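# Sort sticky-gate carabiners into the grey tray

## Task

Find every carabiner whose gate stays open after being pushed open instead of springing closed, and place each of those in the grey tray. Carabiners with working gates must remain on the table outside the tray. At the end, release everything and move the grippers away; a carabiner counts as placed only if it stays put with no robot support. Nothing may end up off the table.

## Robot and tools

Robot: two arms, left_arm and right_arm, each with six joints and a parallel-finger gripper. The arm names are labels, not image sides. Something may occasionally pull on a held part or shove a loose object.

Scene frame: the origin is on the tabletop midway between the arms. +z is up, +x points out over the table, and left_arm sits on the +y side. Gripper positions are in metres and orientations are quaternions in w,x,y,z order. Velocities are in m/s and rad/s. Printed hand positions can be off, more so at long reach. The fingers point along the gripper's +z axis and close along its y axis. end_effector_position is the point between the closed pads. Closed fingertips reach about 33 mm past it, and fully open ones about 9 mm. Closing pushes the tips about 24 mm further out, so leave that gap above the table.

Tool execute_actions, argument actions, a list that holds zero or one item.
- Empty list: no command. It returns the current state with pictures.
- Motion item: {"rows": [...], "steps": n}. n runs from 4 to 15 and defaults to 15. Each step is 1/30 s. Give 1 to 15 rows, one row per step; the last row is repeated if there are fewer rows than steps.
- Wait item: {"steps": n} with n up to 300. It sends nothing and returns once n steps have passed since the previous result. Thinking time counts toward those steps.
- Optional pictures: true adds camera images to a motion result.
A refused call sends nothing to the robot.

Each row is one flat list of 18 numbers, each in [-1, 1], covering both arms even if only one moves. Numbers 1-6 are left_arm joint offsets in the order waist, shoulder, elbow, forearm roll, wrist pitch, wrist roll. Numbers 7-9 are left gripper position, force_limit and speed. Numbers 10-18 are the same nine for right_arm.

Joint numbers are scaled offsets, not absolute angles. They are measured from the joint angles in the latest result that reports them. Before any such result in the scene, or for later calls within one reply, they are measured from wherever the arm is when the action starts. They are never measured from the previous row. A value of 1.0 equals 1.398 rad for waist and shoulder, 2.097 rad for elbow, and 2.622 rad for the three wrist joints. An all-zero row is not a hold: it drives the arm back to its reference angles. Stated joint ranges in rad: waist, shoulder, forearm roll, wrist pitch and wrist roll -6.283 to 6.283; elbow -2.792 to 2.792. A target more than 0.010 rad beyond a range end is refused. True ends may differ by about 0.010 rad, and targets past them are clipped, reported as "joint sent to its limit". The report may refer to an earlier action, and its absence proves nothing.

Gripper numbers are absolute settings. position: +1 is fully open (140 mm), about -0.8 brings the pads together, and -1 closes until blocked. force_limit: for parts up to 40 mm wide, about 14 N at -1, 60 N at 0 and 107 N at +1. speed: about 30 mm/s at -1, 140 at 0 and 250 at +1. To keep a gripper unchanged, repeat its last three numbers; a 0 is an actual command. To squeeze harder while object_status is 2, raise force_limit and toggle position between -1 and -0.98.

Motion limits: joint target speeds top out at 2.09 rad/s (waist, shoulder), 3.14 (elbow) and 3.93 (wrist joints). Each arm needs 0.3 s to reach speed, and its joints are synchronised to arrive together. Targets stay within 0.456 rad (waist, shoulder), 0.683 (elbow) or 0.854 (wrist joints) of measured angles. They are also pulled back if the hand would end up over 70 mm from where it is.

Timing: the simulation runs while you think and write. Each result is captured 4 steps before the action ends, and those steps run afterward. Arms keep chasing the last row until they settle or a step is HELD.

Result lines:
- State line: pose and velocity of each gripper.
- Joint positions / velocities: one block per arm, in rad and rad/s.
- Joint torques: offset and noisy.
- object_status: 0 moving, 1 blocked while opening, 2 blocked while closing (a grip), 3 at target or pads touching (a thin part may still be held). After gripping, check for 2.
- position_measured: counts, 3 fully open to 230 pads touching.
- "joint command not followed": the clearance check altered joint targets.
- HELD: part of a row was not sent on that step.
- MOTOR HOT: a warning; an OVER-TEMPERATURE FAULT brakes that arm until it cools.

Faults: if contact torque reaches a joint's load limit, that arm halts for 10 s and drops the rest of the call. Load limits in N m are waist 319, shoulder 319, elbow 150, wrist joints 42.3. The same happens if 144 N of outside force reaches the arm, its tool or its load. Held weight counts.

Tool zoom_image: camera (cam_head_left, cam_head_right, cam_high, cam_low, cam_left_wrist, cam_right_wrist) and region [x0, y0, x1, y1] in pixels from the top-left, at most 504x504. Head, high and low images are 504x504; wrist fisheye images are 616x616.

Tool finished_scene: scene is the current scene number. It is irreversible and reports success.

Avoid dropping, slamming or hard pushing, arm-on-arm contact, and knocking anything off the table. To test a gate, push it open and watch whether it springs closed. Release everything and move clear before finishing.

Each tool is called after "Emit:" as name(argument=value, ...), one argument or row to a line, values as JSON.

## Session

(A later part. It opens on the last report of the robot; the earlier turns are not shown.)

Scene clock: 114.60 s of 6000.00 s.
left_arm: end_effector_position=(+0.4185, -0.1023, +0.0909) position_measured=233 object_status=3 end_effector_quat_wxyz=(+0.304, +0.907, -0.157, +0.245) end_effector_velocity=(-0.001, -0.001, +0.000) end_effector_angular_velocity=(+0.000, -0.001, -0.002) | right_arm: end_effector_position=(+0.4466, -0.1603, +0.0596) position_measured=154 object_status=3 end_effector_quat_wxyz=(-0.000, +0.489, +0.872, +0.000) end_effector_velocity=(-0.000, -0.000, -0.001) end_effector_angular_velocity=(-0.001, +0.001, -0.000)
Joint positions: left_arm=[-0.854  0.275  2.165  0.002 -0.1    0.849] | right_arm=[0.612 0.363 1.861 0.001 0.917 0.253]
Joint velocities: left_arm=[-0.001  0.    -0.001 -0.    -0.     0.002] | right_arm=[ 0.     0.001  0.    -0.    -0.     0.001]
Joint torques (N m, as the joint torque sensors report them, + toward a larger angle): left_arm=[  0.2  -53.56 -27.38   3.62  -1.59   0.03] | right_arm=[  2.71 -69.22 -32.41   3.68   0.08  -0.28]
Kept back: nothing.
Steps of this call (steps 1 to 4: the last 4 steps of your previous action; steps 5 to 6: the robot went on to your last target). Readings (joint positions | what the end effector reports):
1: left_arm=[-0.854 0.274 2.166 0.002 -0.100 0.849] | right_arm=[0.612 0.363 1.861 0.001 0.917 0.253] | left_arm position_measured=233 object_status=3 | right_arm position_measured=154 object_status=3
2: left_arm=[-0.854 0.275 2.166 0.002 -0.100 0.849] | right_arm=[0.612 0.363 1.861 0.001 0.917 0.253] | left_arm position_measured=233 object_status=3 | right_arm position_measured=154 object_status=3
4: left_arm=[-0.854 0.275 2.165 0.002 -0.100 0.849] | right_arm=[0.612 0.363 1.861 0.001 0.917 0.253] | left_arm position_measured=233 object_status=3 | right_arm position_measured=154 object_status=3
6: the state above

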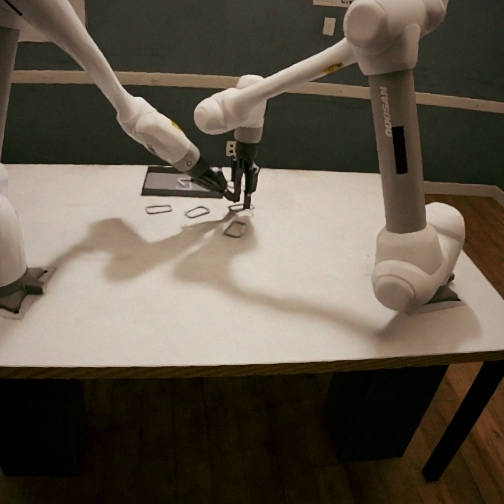

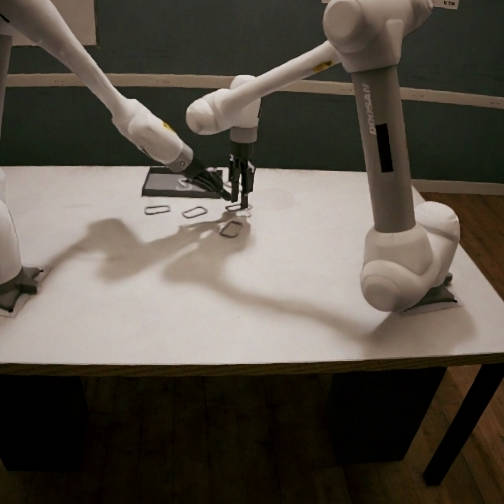

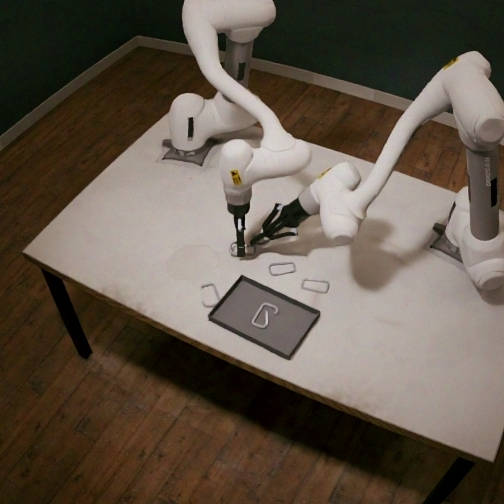

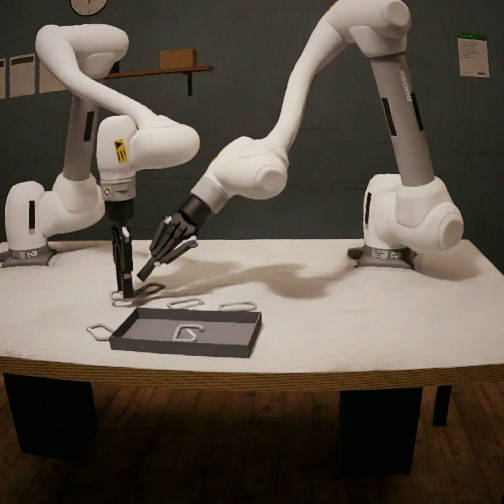

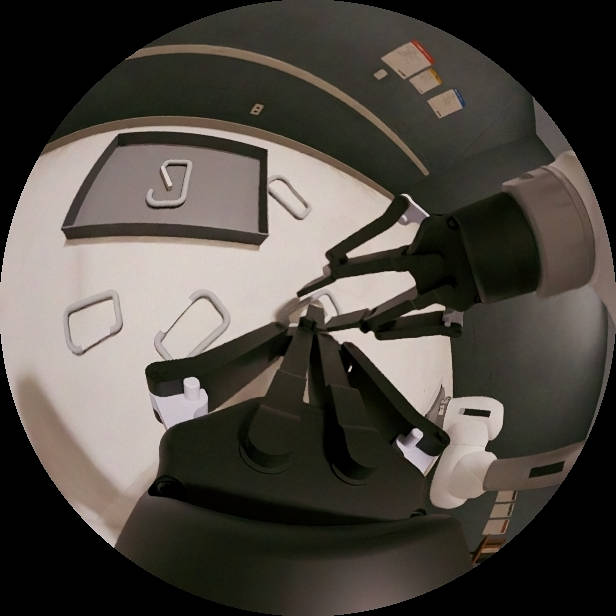

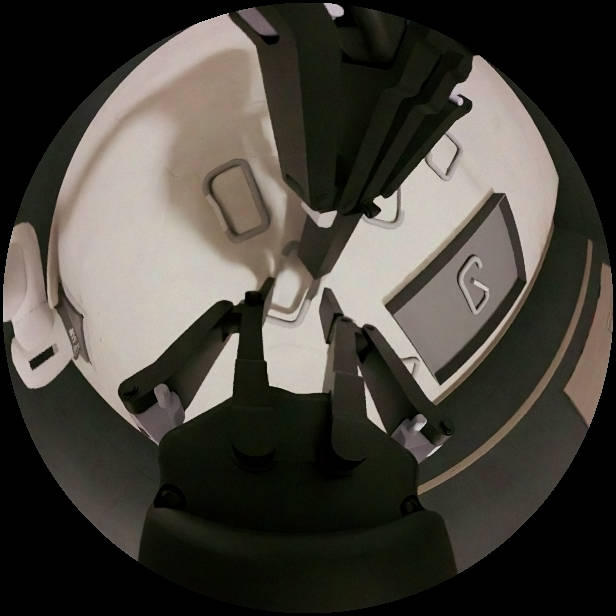

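Emit:
execute_actions(
  actions=[
    {"rows":[[0,0.0266,0.007,0,-0.0198,0,-1,0,0,0,0,0,0,0,0,-0.2,-0.2,0]],"steps":12},
  ],
)

Emit:
execute_actions(
  actions=[
    {"rows":[[0,0,0,0,0,0,-1,0,0,0,-0.007,-0.0034,0,0.007,0,-0.2,-0.2,0],[0,0,0,0,0,0,-1,0,0,0,-0.007,-0.0034,0,0.007,0,-0.2,-0.2,0],[0,0,0,0,0,0,-1,0,0,0,-0.007,-0.0034,0,0.007,0,-0.2,-0.2,0],[0,0,0,0,0,0,-1,0,0,0,-0.014,-0.0068,0,0.013,0,-0.2,-0.2,0],[0,0,0,0,0,0,-1,0,0,0,-0.014,-0.0068,0,0.013,0,-0.2,-0.2,0],[0,0,0,0,0,0,-1,0,0,0,-0.014,-0.0068,0,0.013,0,-0.2,-0.2,0],[0,0,0,0,0,0,-1,0,0,0,-0.022,-0.0103,0,0.020,0,-0.2,-0.2,0]],"steps":15},
  ],
  pictures=true,
)

Emit:
zoom_image(
  camera="cam_low",
  region=[90,220,220,320],
)

Scene clock: 115.20 s of 6000.00 s.
left_arm: end_effector_position=(+0.4182, -0.1019, +0.0671) position_measured=233 object_status=3 end_effector_quat_wxyz=(+0.304, +0.907, -0.157, +0.245) end_effector_velocity=(-0.001, +0.000, -0.012) end_effector_angular_velocity=(-0.003, -0.002, -0.001) | right_arm: end_effector_position=(+0.4466, -0.1603, +0.0596) position_measured=154 object_status=3 end_effector_quat_wxyz=(-0.000, +0.489, +0.872, +0.000) end_effector_velocity=(-0.000, +0.000, +0.001) end_effector_angular_velocity=(+0.001, -0.001, -0.001)
Joint positions: left_arm=[-0.855  0.311  2.179  0.002 -0.15   0.849] | right_arm=[0.612 0.363 1.861 0.001 0.917 0.253]
Joint velocities: left_arm=[-0.001  0.019  0.009  0.001 -0.031 -0.001] | right_arm=[ 0.    -0.001  0.     0.001  0.     0.001]
Joint torques (N m, as the joint torque sensors report them, + toward a larger angle): left_arm=[  0.26 -59.3  -26.42   3.62  -1.49  -0.06] | right_arm=[  3.57 -71.76 -31.44   3.6   -0.05  -0.28]
Steps of this call (steps 1 to 10: the robot went on to your last target; steps 11 to 18: the first 8 steps of this action). Readings (joint positions | what the end effector reports):
11: left_arm=[-0.854 0.275 2.165 0.002 -0.101 0.849] | right_arm=[0.612 0.363 1.861 0.001 0.917 0.253] | left_arm position_measured=233 object_status=3 | right_arm position_measured=154 object_status=3
12: left_arm=[-0.854 0.278 2.166 0.002 -0.106 0.849] | right_arm=[0.612 0.363 1.861 0.001 0.917 0.253] | left_arm position_measured=233 object_status=3 | right_arm position_measured=154 object_status=3
14: left_arm=[-0.855 0.298 2.174 0.002 -0.132 0.849] | right_arm=[0.612 0.363 1.861 0.001 0.917 0.253] | left_arm position_measured=233 object_status=3 | right_arm position_measured=154 object_status=3
18: the state above

Scene clock: 115.70 s of 6000.00 s.
left_arm: end_effector_position=(+0.4182, -0.1019, +0.0662) position_measured=233 object_status=3 end_effector_quat_wxyz=(+0.304, +0.907, -0.157, +0.245) end_effector_velocity=(-0.000, -0.000, -0.000) end_effector_angular_velocity=(+0.000, -0.000, -0.001) | right_arm: end_effector_position=(+0.4461, -0.1607, +0.0875) position_measured=154 object_status=3 end_effector_quat_wxyz=(-0.000, +0.489, +0.872, +0.000) end_effector_velocity=(-0.003, -0.003, +0.034) end_effector_angular_velocity=(-0.003, +0.004, +0.000)
Joint positions: left_arm=[-0.855  0.312  2.18   0.002 -0.152  0.849] | right_arm=[0.612 0.335 1.841 0.001 0.966 0.253]
Joint velocities: left_arm=[-0.     0.    -0.     0.001  0.    -0.   ] | right_arm=[-0.    -0.035 -0.023  0.     0.063 -0.   ]
Joint torques (N m, as the joint torque sensors report them, + toward a larger angle): left_arm=[ -0.16 -56.72 -25.49   3.53  -1.59  -0.08] | right_arm=[  0.94 -64.14 -30.04   3.39   0.19  -0.28]
Steps of this call (steps 1 to 4: the last 4 steps of your previous action; steps 5 to 15: the first 11 steps of this action, its rows measured from where the robot was after step 4). Readings (joint positions | what the end effector reports):
4: left_arm=[-0.855 0.312 2.180 0.002 -0.152 0.849] | right_arm=[0.612 0.363 1.861 0.001 0.917 0.253] | left_arm position_measured=233 object_status=3 | right_arm position_measured=154 object_status=3
5: left_arm=[-0.855 0.312 2.180 0.002 -0.152 0.849] | right_arm=[0.612 0.363 1.861 0.001 0.917 0.253] | left_arm position_measured=233 object_status=3 | right_arm position_measured=154 object_status=3
6: left_arm=[-0.855 0.312 2.180 0.002 -0.152 0.849] | right_arm=[0.612 0.361 1.860 0.001 0.921 0.253] | left_arm position_measured=233 object_status=3 | right_arm position_measured=154 object_status=3
8: left_arm=[-0.855 0.312 2.180 0.002 -0.152 0.849] | right_arm=[0.612 0.356 1.856 0.001 0.930 0.253] | left_arm position_measured=233 object_status=3 | right_arm position_measured=154 object_status=3
12: left_arm=[-0.855 0.312 2.180 0.002 -0.152 0.849] | right_arm=[0.612 0.344 1.847 0.001 0.951 0.253] | left_arm position_measured=233 object_status=3 | right_arm position_measured=154 object_status=3
15: the state above

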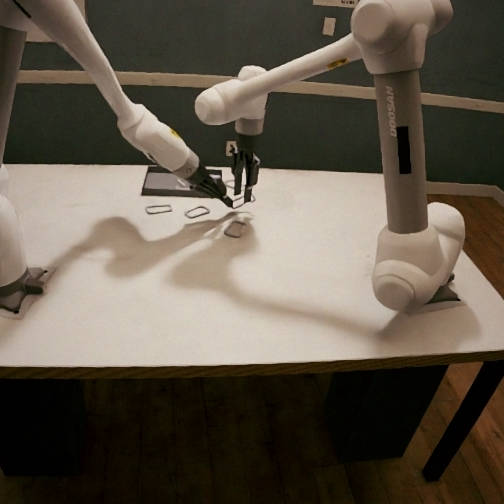

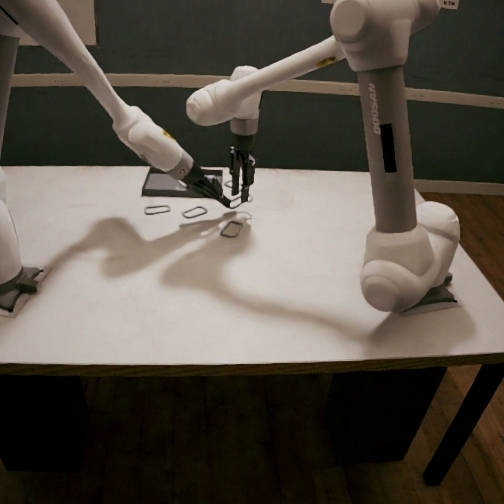

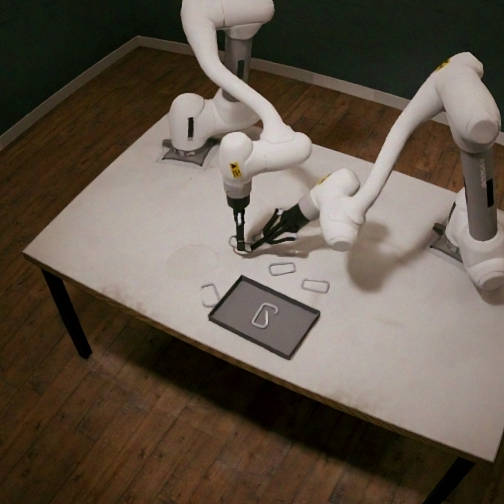

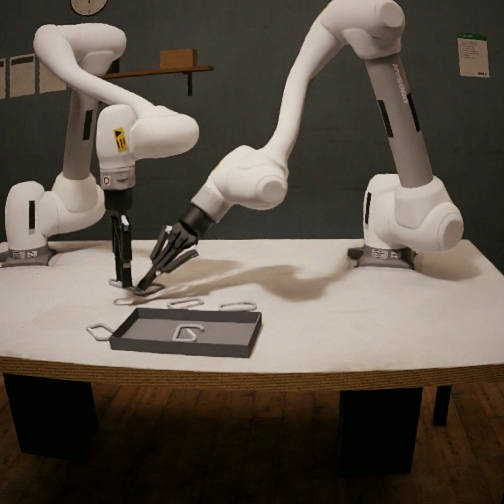

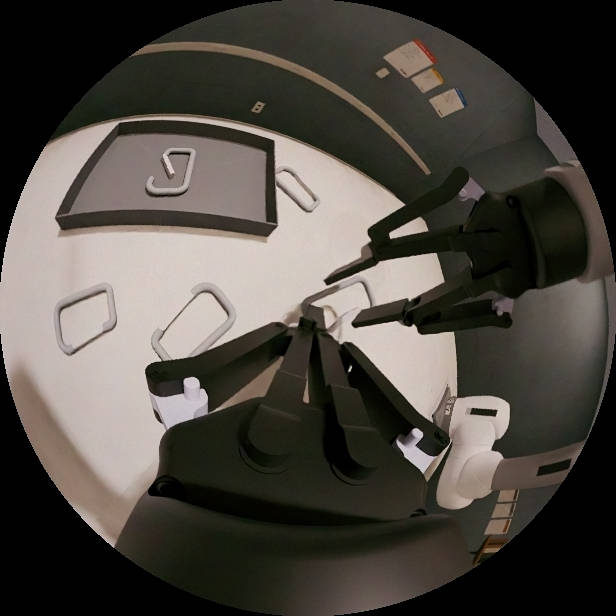

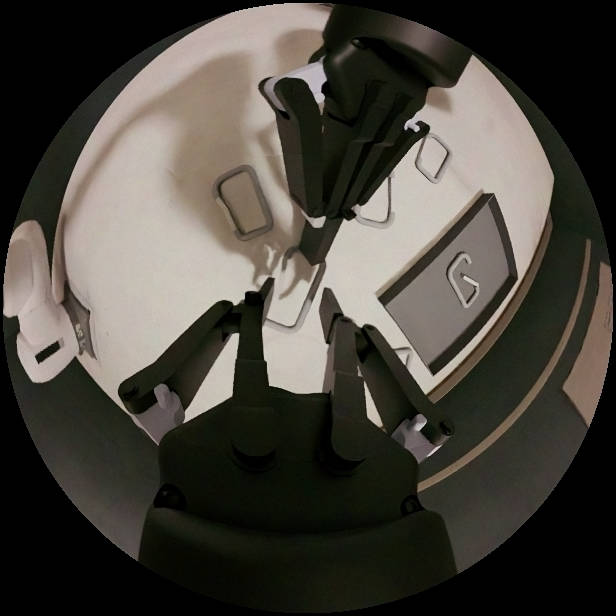

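Region (90, 220, 220, 320) of cam_low's 504x504 image, scaled by 3.877, with more detail than that image has; it fills the top 388 rows of this view, and the rest is white.

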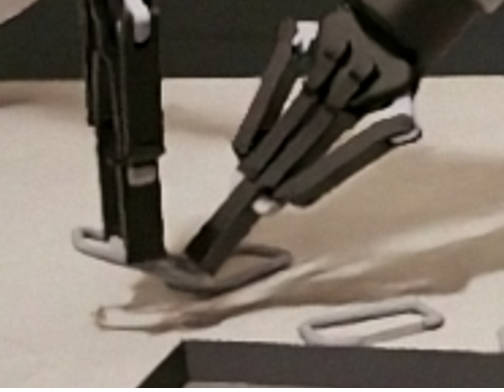

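Tilting; raise more.

Emit:
execute_actions(
  actions=[
    {"rows":[[0,0,0,0,0,0,-1,0,0,0,-0.007,-0.0034,0,0.007,0,-0.2,-0.2,0],[0,0,0,0,0,0,-1,0,0,0,-0.007,-0.0034,0,0.007,0,-0.2,-0.2,0],[0,0,0,0,0,0,-1,0,0,0,-0.007,-0.0034,0,0.007,0,-0.2,-0.2,0],[0,0,0,0,0,0,-1,0,0,0,-0.014,-0.0068,0,0.013,0,-0.2,-0.2,0],[0,0,0,0,0,0,-1,0,0,0,-0.014,-0.0068,0,0.013,0,-0.2,-0.2,0],[0,0,0,0,0,0,-1,0,0,0,-0.014,-0.0068,0,0.013,0,-0.2,-0.2,0],[0,0,0,0,0,0,-1,0,0,0,-0.022,-0.0103,0,0.020,0,-0.2,-0.2,0]],"steps":15},
  ],
  pictures=true,
)

Emit:
zoom_image(
  camera="cam_low",
  region=[90,220,220,320],
)

Scene clock: 116.37 s of 6000.00 s.
left_arm: end_effector_position=(+0.4182, -0.1019, +0.0662) position_measured=233 object_status=3 end_effector_quat_wxyz=(+0.304, +0.907, -0.157, +0.245) end_effector_velocity=(-0.001, -0.001, +0.000) end_effector_angular_velocity=(+0.000, -0.000, -0.002) | right_arm: end_effector_position=(+0.4449, -0.1620, +0.1158) position_measured=154 object_status=3 end_effector_quat_wxyz=(-0.000, +0.489, +0.872, +0.000) end_effector_velocity=(-0.004, -0.003, +0.036) end_effector_angular_velocity=(-0.000, +0.001, -0.001)
Joint positions: left_arm=[-0.855  0.312  2.18   0.002 -0.152  0.849] | right_arm=[0.612 0.306 1.821 0.001 1.014 0.253]
Joint velocities: left_arm=[-0.002  0.    -0.    -0.     0.     0.   ] | right_arm=[-0.    -0.038 -0.023  0.001  0.062  0.001]
Joint torques (N m, as the joint torque sensors report them, + toward a larger angle): left_arm=[ -0.48 -57.01 -25.4    3.51  -1.62   0.03] | right_arm=[  1.1  -61.37 -31.47   3.5   -0.15  -0.3 ]
Steps of this call (steps 1 to 4: the last 4 steps of your previous action; steps 5 to 9: the robot went on to your last target; steps 10 to 20: the first 11 steps of this action). Readings (joint positions | what the end effector reports):
10: left_arm=[-0.855 0.312 2.180 0.002 -0.152 0.849] | right_arm=[0.612 0.333 1.839 0.001 0.970 0.253] | left_arm position_measured=233 object_status=3 | right_arm position_measured=154 object_status=3
11: left_arm=[-0.855 0.312 2.180 0.002 -0.152 0.849] | right_arm=[0.612 0.331 1.838 0.001 0.973 0.253] | left_arm position_measured=233 object_status=3 | right_arm position_measured=154 object_status=3
13: left_arm=[-0.855 0.312 2.180 0.002 -0.152 0.849] | right_arm=[0.612 0.327 1.835 0.001 0.980 0.253] | left_arm position_measured=233 object_status=3 | right_arm position_measured=154 object_status=3
17: left_arm=[-0.855 0.312 2.180 0.002 -0.152 0.849] | right_arm=[0.612 0.315 1.827 0.001 1.000 0.253] | left_arm position_measured=233 object_status=3 | right_arm position_measured=154 object_status=3
20: the state above

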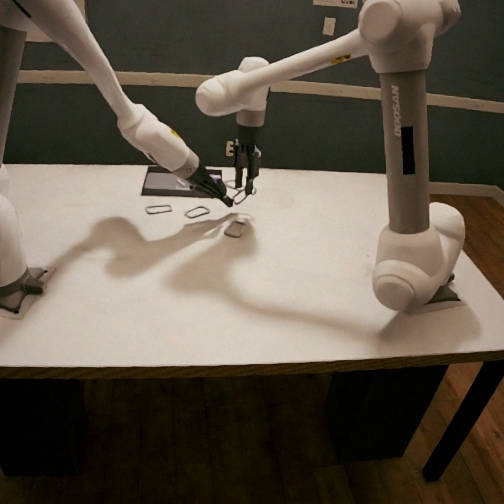

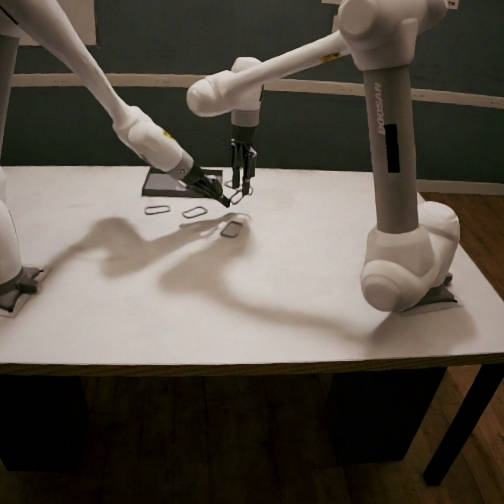

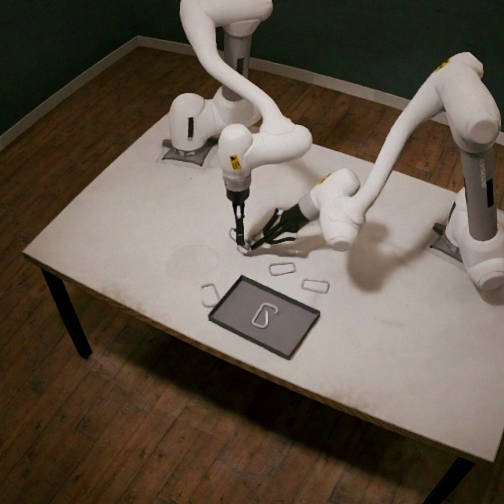

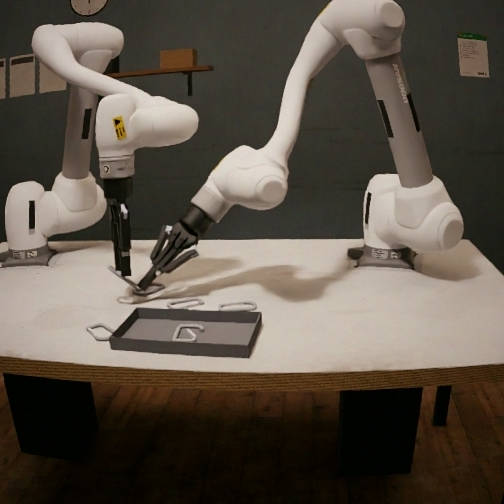

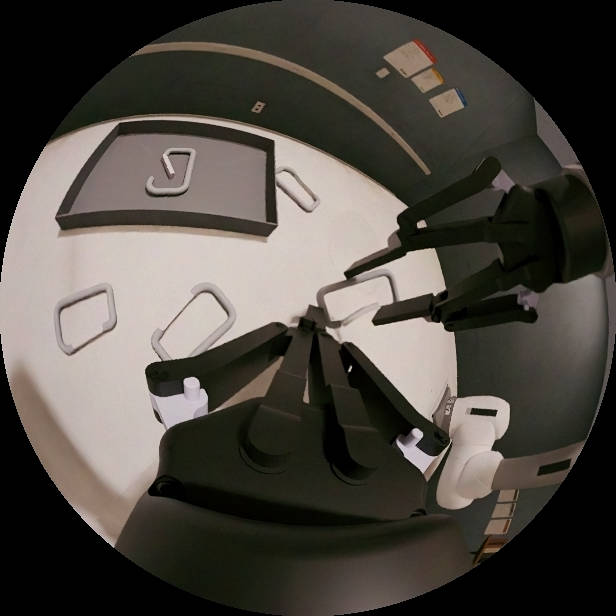

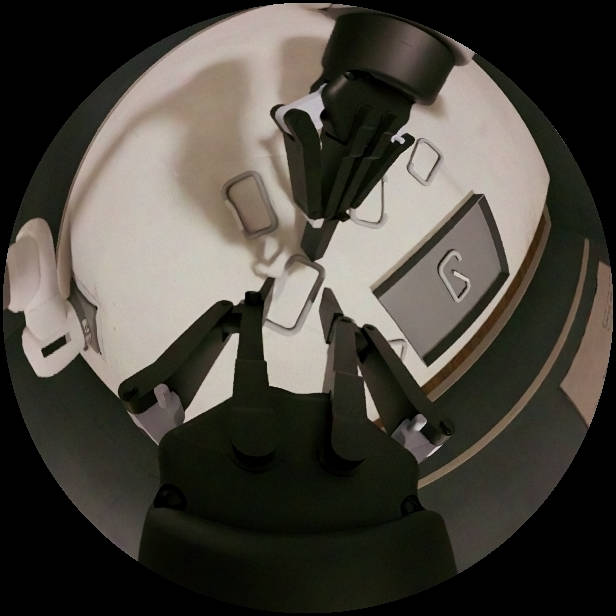

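Region (90, 220, 220, 320) of cam_low's 504x504 image, scaled by 3.877, with more detail than that image has; it fills the top 388 rows of this view, and the rest is white.

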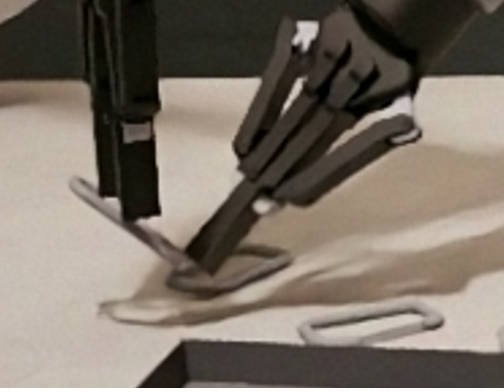

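Emit:
execute_actions(
  actions=[
    {"rows":[[0,-0.016,0.004,0,0.008,0,-1,0,0,0,0,0,0,0,0,-0.2,-0.2,0],[0,-0.024,0.004,0,0.012,0,-1,0,0,0,0,0,0,0,0,-0.2,-0.2,0],[-0.005,-0.032,-0.0084,0,0.024,0,-1,0,0,0,-0.015,-0.007,0,0.0135,0,-0.2,-0.2,0]],"steps":15},
  ],
)

Emit:
execute_actions(
  actions=[
    {"steps":5},
  ],
  pictures=true,
)

Emit:
zoom_image(
  camera="cam_low",
  region=[90,200,220,320],
)

Emit:
zoom_image(
  camera="cam_right_wrist",
  region=[200,150,450,400],
)

Scene clock: 117.23 s of 6000.00 s.
left_arm: end_effector_position=(+0.4138, -0.1047, +0.0953) position_measured=233 object_status=3 end_effector_quat_wxyz=(+0.304, +0.907, -0.160, +0.244) end_effector_velocity=(+0.000, -0.003, +0.007) end_effector_angular_velocity=(+0.000, +0.000, -0.002) | right_arm: end_effector_position=(+0.4434, -0.1635, +0.1361) position_measured=154 object_status=3 end_effector_quat_wxyz=(-0.000, +0.489, +0.872, +0.000) end_effector_velocity=(-0.001, -0.001, +0.008) end_effector_angular_velocity=(+0.000, +0.000, +0.001)
Joint positions: left_arm=[-0.861  0.268  2.163  0.002 -0.09   0.849] | right_arm=[0.612 0.286 1.807 0.001 1.049 0.253]
Joint velocities: left_arm=[-0.002 -0.008 -0.009  0.     0.017 -0.   ] | right_arm=[-0.    -0.008 -0.005  0.     0.013 -0.001]
Joint torques (N m, as the joint torque sensors report them, + toward a larger angle): left_arm=[ -0.1  -54.45 -26.53   3.62  -1.69   0.09] | right_arm=[  3.04 -66.57 -34.58   3.8   -0.27  -0.14]
Steps of this call (steps 1 to 4: the last 4 steps of your previous action; steps 5 to 15: the robot went on to your last target; steps 16 to 26: the first 11 steps of this action). Readings (joint positions | what the end effector reports):
16: left_arm=[-0.855 0.312 2.180 0.002 -0.152 0.849] | right_arm=[0.612 0.304 1.819 0.001 1.018 0.253] | left_arm position_measured=233 object_status=3 | right_arm position_measured=154 object_status=3
17: left_arm=[-0.855 0.309 2.181 0.002 -0.150 0.849] | right_arm=[0.612 0.304 1.819 0.001 1.018 0.253] | left_arm position_measured=233 object_status=3 | right_arm position_measured=154 object_status=3
19: left_arm=[-0.855 0.292 2.183 0.002 -0.131 0.849] | right_arm=[0.612 0.303 1.819 0.001 1.019 0.253] | left_arm position_measured=233 object_status=3 | right_arm position_measured=154 object_status=3
23: left_arm=[-0.861 0.270 2.165 0.002 -0.094 0.849] | right_arm=[0.612 0.288 1.808 0.001 1.046 0.253] | left_arm position_measured=233 object_status=3 | right_arm position_measured=154 object_status=3
26: the state above

Scene clock: 117.40 s of 6000.00 s.
left_arm: end_effector_position=(+0.4138, -0.1050, +0.0959) position_measured=233 object_status=3 end_effector_quat_wxyz=(+0.304, +0.907, -0.160, +0.244) end_effector_velocity=(+0.001, +0.000, +0.002) end_effector_angular_velocity=(-0.002, -0.000, +0.002) | right_arm: end_effector_position=(+0.4434, -0.1636, +0.1366) position_measured=154 object_status=3 end_effector_quat_wxyz=(-0.000, +0.489, +0.872, +0.000) end_effector_velocity=(+0.000, +0.000, +0.001) end_effector_angular_velocity=(+0.001, -0.001, +0.000)
Joint positions: left_arm=[-0.861  0.267  2.162  0.002 -0.089  0.849] | right_arm=[0.612 0.286 1.806 0.001 1.049 0.253]
Joint velocities: left_arm=[ 0.001 -0.003 -0.001 -0.     0.002 -0.001] | right_arm=[ 0.    -0.001 -0.001 -0.001  0.001  0.   ]
Joint torques (N m, as the joint torque sensors report them, + toward a larger angle): left_arm=[ -0.37 -55.66 -27.5    3.73  -1.88   0.06] | right_arm=[  3.91 -67.11 -34.95   3.81  -0.25  -0.16]
Kept back: nothing.
Steps of this call (steps 1 to 4: the last 4 steps of your previous action; step 5: the robot went on to your last target). Readings (joint positions | what the end effector reports):
1: left_arm=[-0.861 0.268 2.163 0.002 -0.090 0.849] | right_arm=[0.612 0.286 1.806 0.001 1.049 0.253] | left_arm position_measured=233 object_status=3 | right_arm position_measured=154 object_status=3
2: left_arm=[-0.861 0.268 2.163 0.002 -0.090 0.849] | right_arm=[0.612 0.286 1.806 0.001 1.049 0.253] | left_arm position_measured=233 object_status=3 | right_arm position_measured=154 object_status=3
4: left_arm=[-0.861 0.267 2.162 0.002 -0.089 0.849] | right_arm=[0.612 0.286 1.806 0.001 1.049 0.253] | left_arm position_measured=233 object_status=3 | right_arm position_measured=154 object_status=3
5: the state above

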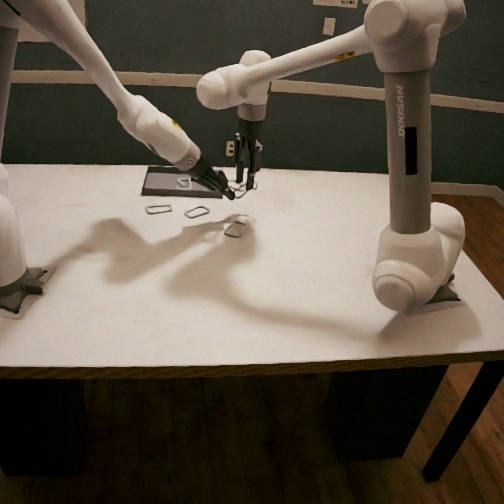

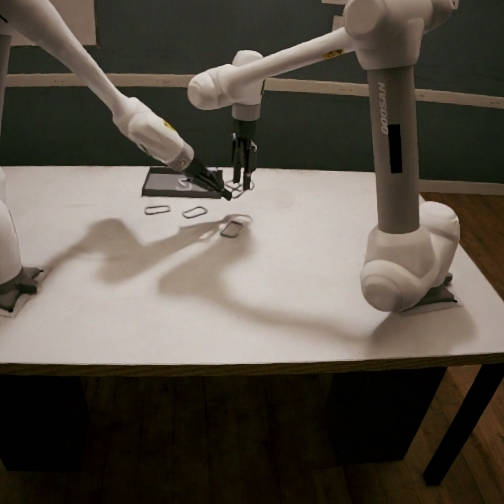

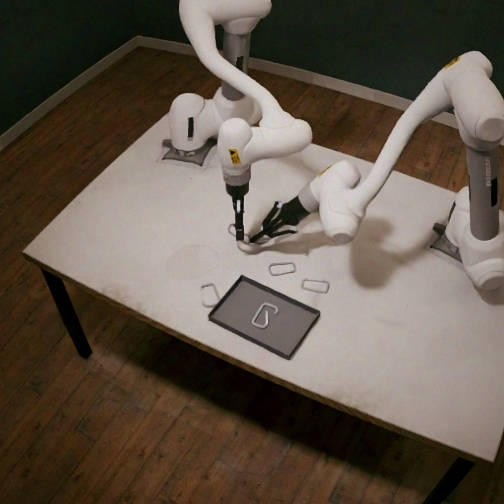

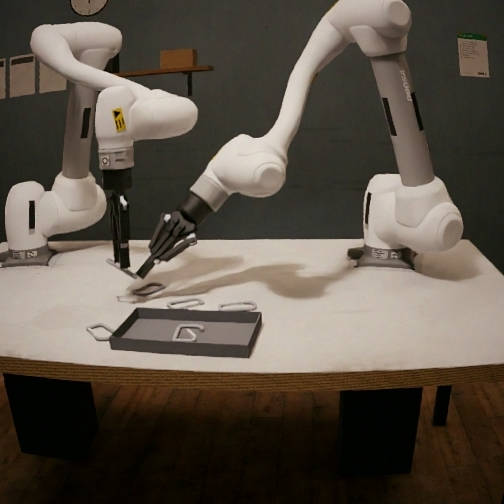

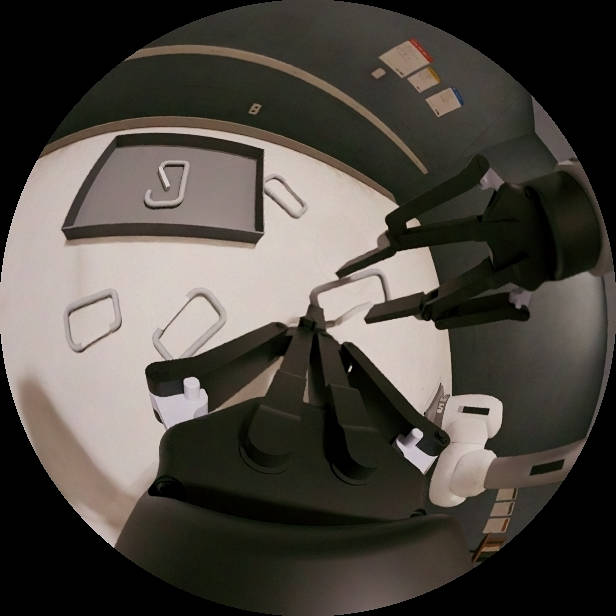

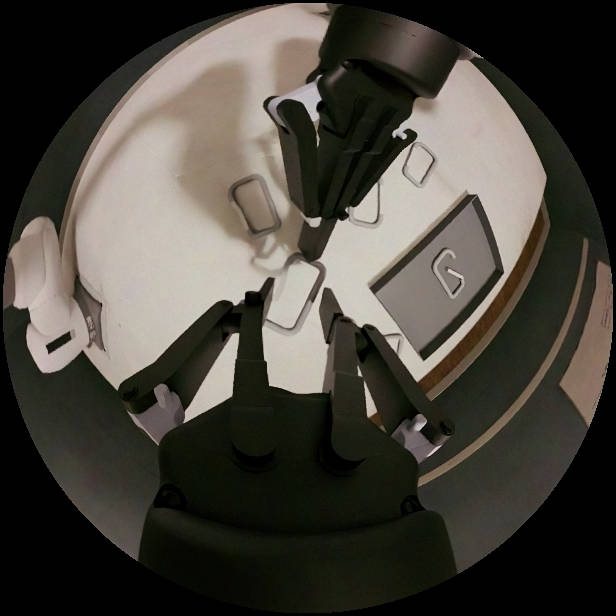

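Region (90, 200, 220, 320) of cam_low's 504x504 image, scaled by 3.877, with more detail than that image has; it fills the top 465 rows of this view, and the rest is white.

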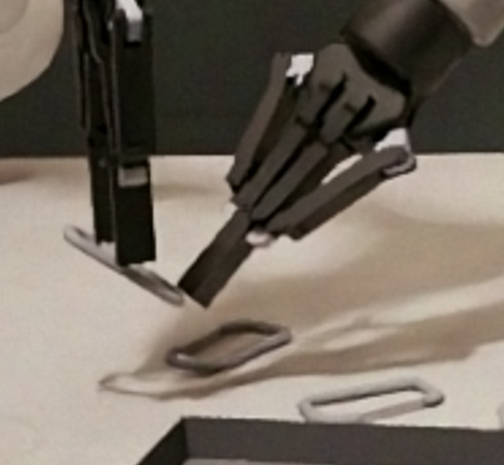

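Region (200, 150, 450, 400) of cam_right_wrist's 616x616 image, scaled by 2.016, with more detail than that image has.

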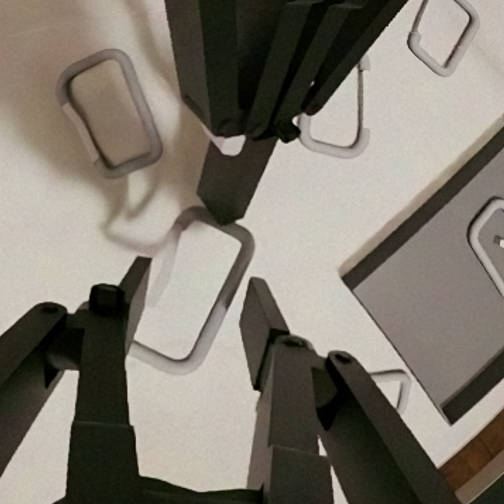

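Emit:
execute_actions(
  actions=[
    {"rows":[[0,0.0135,-0.0132,0,0.0033,0,-1,0,0,0,0,0,0,0,0,-0.2,-0.2,0],[0,0.0135,-0.0132,0,0.0033,0,-1,0,0,0,0,0,0,0,0,-0.2,-0.2,0],[0,0.0135,-0.0132,0,0.0033,0,-1,0,0,0,0,0,0,0,0,-0.2,-0.2,0],[0,0.0135,-0.0132,0,0.0033,0,-1,0,0,0,0,0,0,0,0,-0.2,-0.2,0],[0,0.0135,-0.0132,0,0.0033,0,-1,0,0,0,0,0,0,0,0,-0.2,-0.2,0],[0,0.022,-0.011,0,-0.003,0,-1,0,0,0,0,0,0,0,0,-0.2,-0.2,0],[0,0.03,-0.009,0,-0.009,0,-1,0,0,0,0,0,0,0,0,-0.2,-0.2,0],[0,0.038,-0.007,0,-0.015,0,-1,0,0,0,0,0,0,0,0,-0.2,-0.2,0],[0,0.0455,-0.005,0,-0.021,0,-1,0,0,0,0,0,0,0,0,-0.2,-0.2,0]],"steps":15},
  ],
)

Emit:
execute_actions(
  actions=[
    {"steps":8},
  ],
  pictures=true,
)

Emit:
zoom_image(
  camera="cam_low",
  region=[90,200,220,320],
)

Emit:
zoom_image(
  camera="cam_right_wrist",
  region=[200,150,450,400],
)

Scene clock: 118.27 s of 6000.00 s.
left_arm: end_effector_position=(+0.4209, -0.1181, +0.0751) position_measured=233 object_status=3 end_effector_quat_wxyz=(+0.305, +0.907, -0.160, +0.244) end_effector_velocity=(+0.000, +0.000, -0.149) end_effector_angular_velocity=(-0.003, -0.000, +0.001) | right_arm: end_effector_position=(+0.4434, -0.1636, +0.1367) position_measured=154 object_status=3 end_effector_quat_wxyz=(-0.000, +0.489, +0.872, +0.000) end_effector_velocity=(-0.000, +0.000, -0.000) end_effector_angular_velocity=(-0.000, +0.001, +0.001)
Joint positions: left_arm=[-0.862  0.317  2.147  0.002 -0.124  0.849] | right_arm=[0.612 0.285 1.806 0.001 1.049 0.253]
Joint velocities: left_arm=[ 0.001  0.223  0.081  0.    -0.306 -0.001] | right_arm=[ 0.001  0.001 -0.     0.     0.    -0.   ]
Joint torques (N m, as the joint torque sensors report them, + toward a larger angle): left_arm=[  1.38 -63.92 -27.41   3.77  -1.73   0.06] | right_arm=[  2.89 -66.43 -33.73   3.84  -0.02  -0.33]
Steps of this call (steps 1 to 15: the robot went on to your last target; steps 16 to 26: the first 11 steps of this action). Readings (joint positions | what the end effector reports):
16: left_arm=[-0.861 0.267 2.162 0.002 -0.089 0.849] | right_arm=[0.612 0.285 1.806 0.001 1.049 0.253] | left_arm position_measured=233 object_status=3 | right_arm position_measured=154 object_status=3
17: left_arm=[-0.861 0.270 2.158 0.002 -0.088 0.849] | right_arm=[0.612 0.285 1.806 0.001 1.049 0.253] | left_arm position_measured=233 object_status=3 | right_arm position_measured=154 object_status=3
19: left_arm=[-0.862 0.280 2.143 0.002 -0.083 0.849] | right_arm=[0.612 0.285 1.806 0.001 1.049 0.253] | left_arm position_measured=233 object_status=3 | right_arm position_measured=154 object_status=3
23: left_arm=[-0.862 0.293 2.139 0.002 -0.091 0.849] | right_arm=[0.612 0.285 1.806 0.001 1.049 0.253] | left_arm position_measured=233 object_status=3 | right_arm position_measured=154 object_status=3
26: the state above

Scene clock: 118.53 s of 6000.00 s.
left_arm: end_effector_position=(+0.4210, -0.1183, +0.0661) position_measured=233 object_status=3 end_effector_quat_wxyz=(+0.305, +0.906, -0.160, +0.244) end_effector_velocity=(-0.000, -0.000, -0.001) end_effector_angular_velocity=(-0.002, -0.001, -0.001) | right_arm: end_effector_position=(+0.4434, -0.1636, +0.1367) position_measured=154 object_status=3 end_effector_quat_wxyz=(-0.000, +0.489, +0.872, +0.000) end_effector_velocity=(+0.000, +0.000, +0.000) end_effector_angular_velocity=(+0.000, -0.000, +0.001)
Joint positions: left_arm=[-0.862  0.331  2.152  0.002 -0.144  0.849] | right_arm=[0.612 0.285 1.806 0.001 1.049 0.253]
Joint velocities: left_arm=[-0.     0.002  0.001  0.002 -0.005 -0.002] | right_arm=[-0.    -0.    -0.     0.     0.    -0.001]
Joint torques (N m, as the joint torque sensors report them, + toward a larger angle): left_arm=[ -0.95 -59.83 -25.94   3.54  -1.71  -0.05] | right_arm=[  5.56 -65.68 -35.65   3.87  -0.11  -0.33]
Kept back: nothing.
Steps of this call (steps 1 to 4: the last 4 steps of your previous action; steps 5 to 8: the robot went on to your last target). Readings (joint positions | what the end effector reports):
1: left_arm=[-0.862 0.323 2.149 0.002 -0.132 0.849] | right_arm=[0.612 0.285 1.806 0.001 1.049 0.253] | left_arm position_measured=233 object_status=3 | right_arm position_measured=154 object_status=3
2: left_arm=[-0.862 0.327 2.150 0.002 -0.138 0.849] | right_arm=[0.612 0.285 1.806 0.001 1.049 0.253] | left_arm position_measured=233 object_status=3 | right_arm position_measured=154 object_status=3
4: left_arm=[-0.862 0.329 2.151 0.002 -0.142 0.849] | right_arm=[0.612 0.285 1.806 0.001 1.049 0.253] | left_arm position_measured=233 object_status=3 | right_arm position_measured=154 object_status=3
8: the state above

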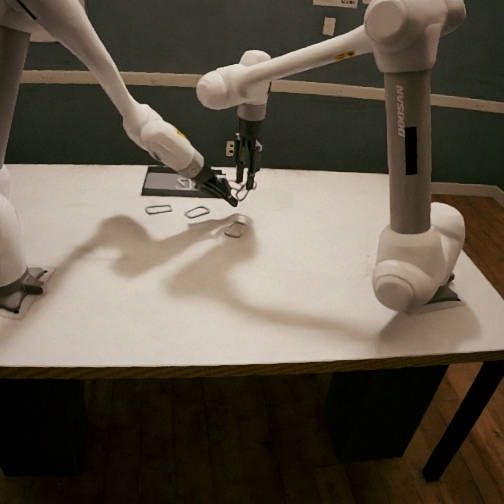

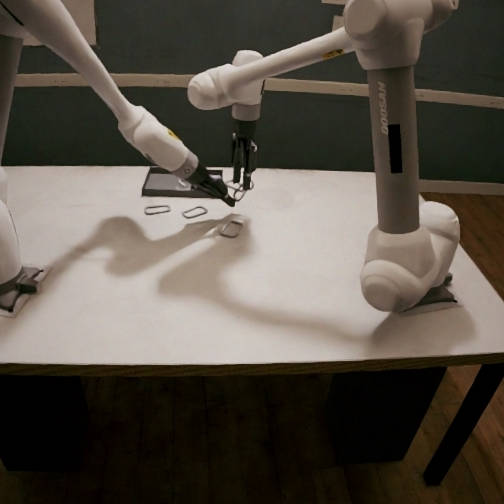

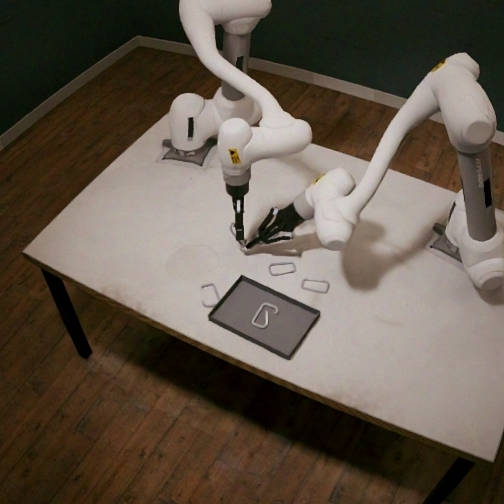

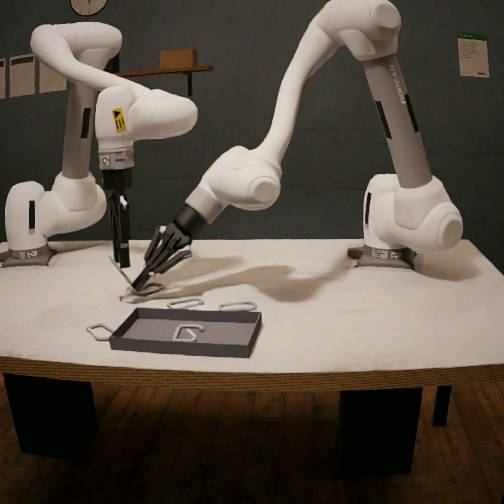

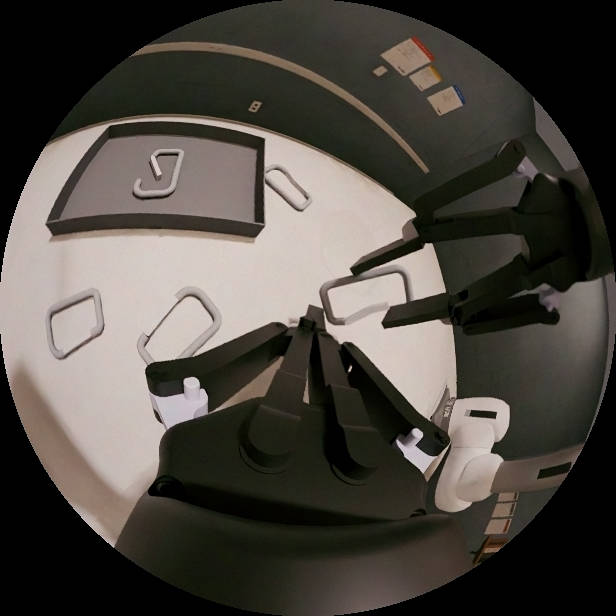

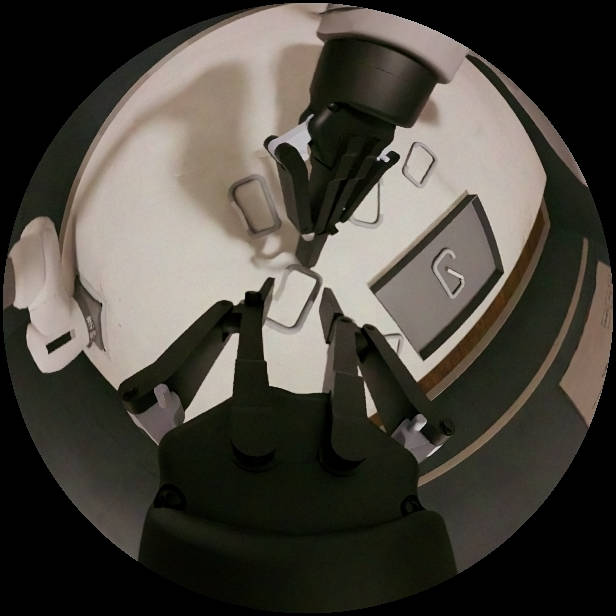

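Region (90, 200, 220, 320) of cam_low's 504x504 image, scaled by 3.877, with more detail than that image has; it fills the top 465 rows of this view, and the rest is white.

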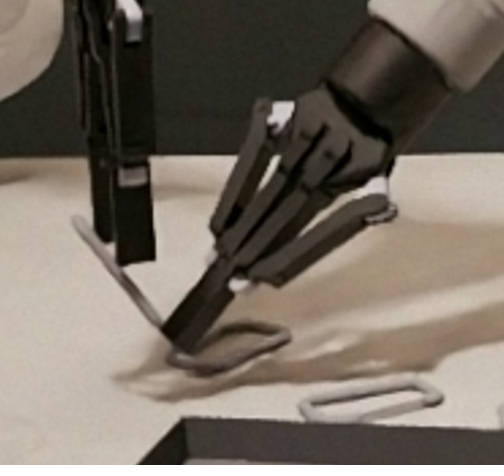

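Region (200, 150, 450, 400) of cam_right_wrist's 616x616 image, scaled by 2.016, with more detail than that image has.

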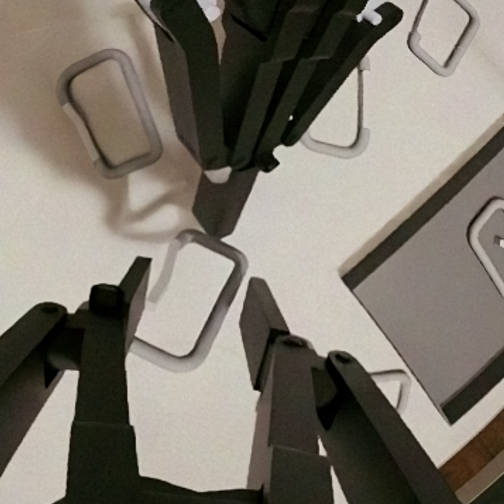

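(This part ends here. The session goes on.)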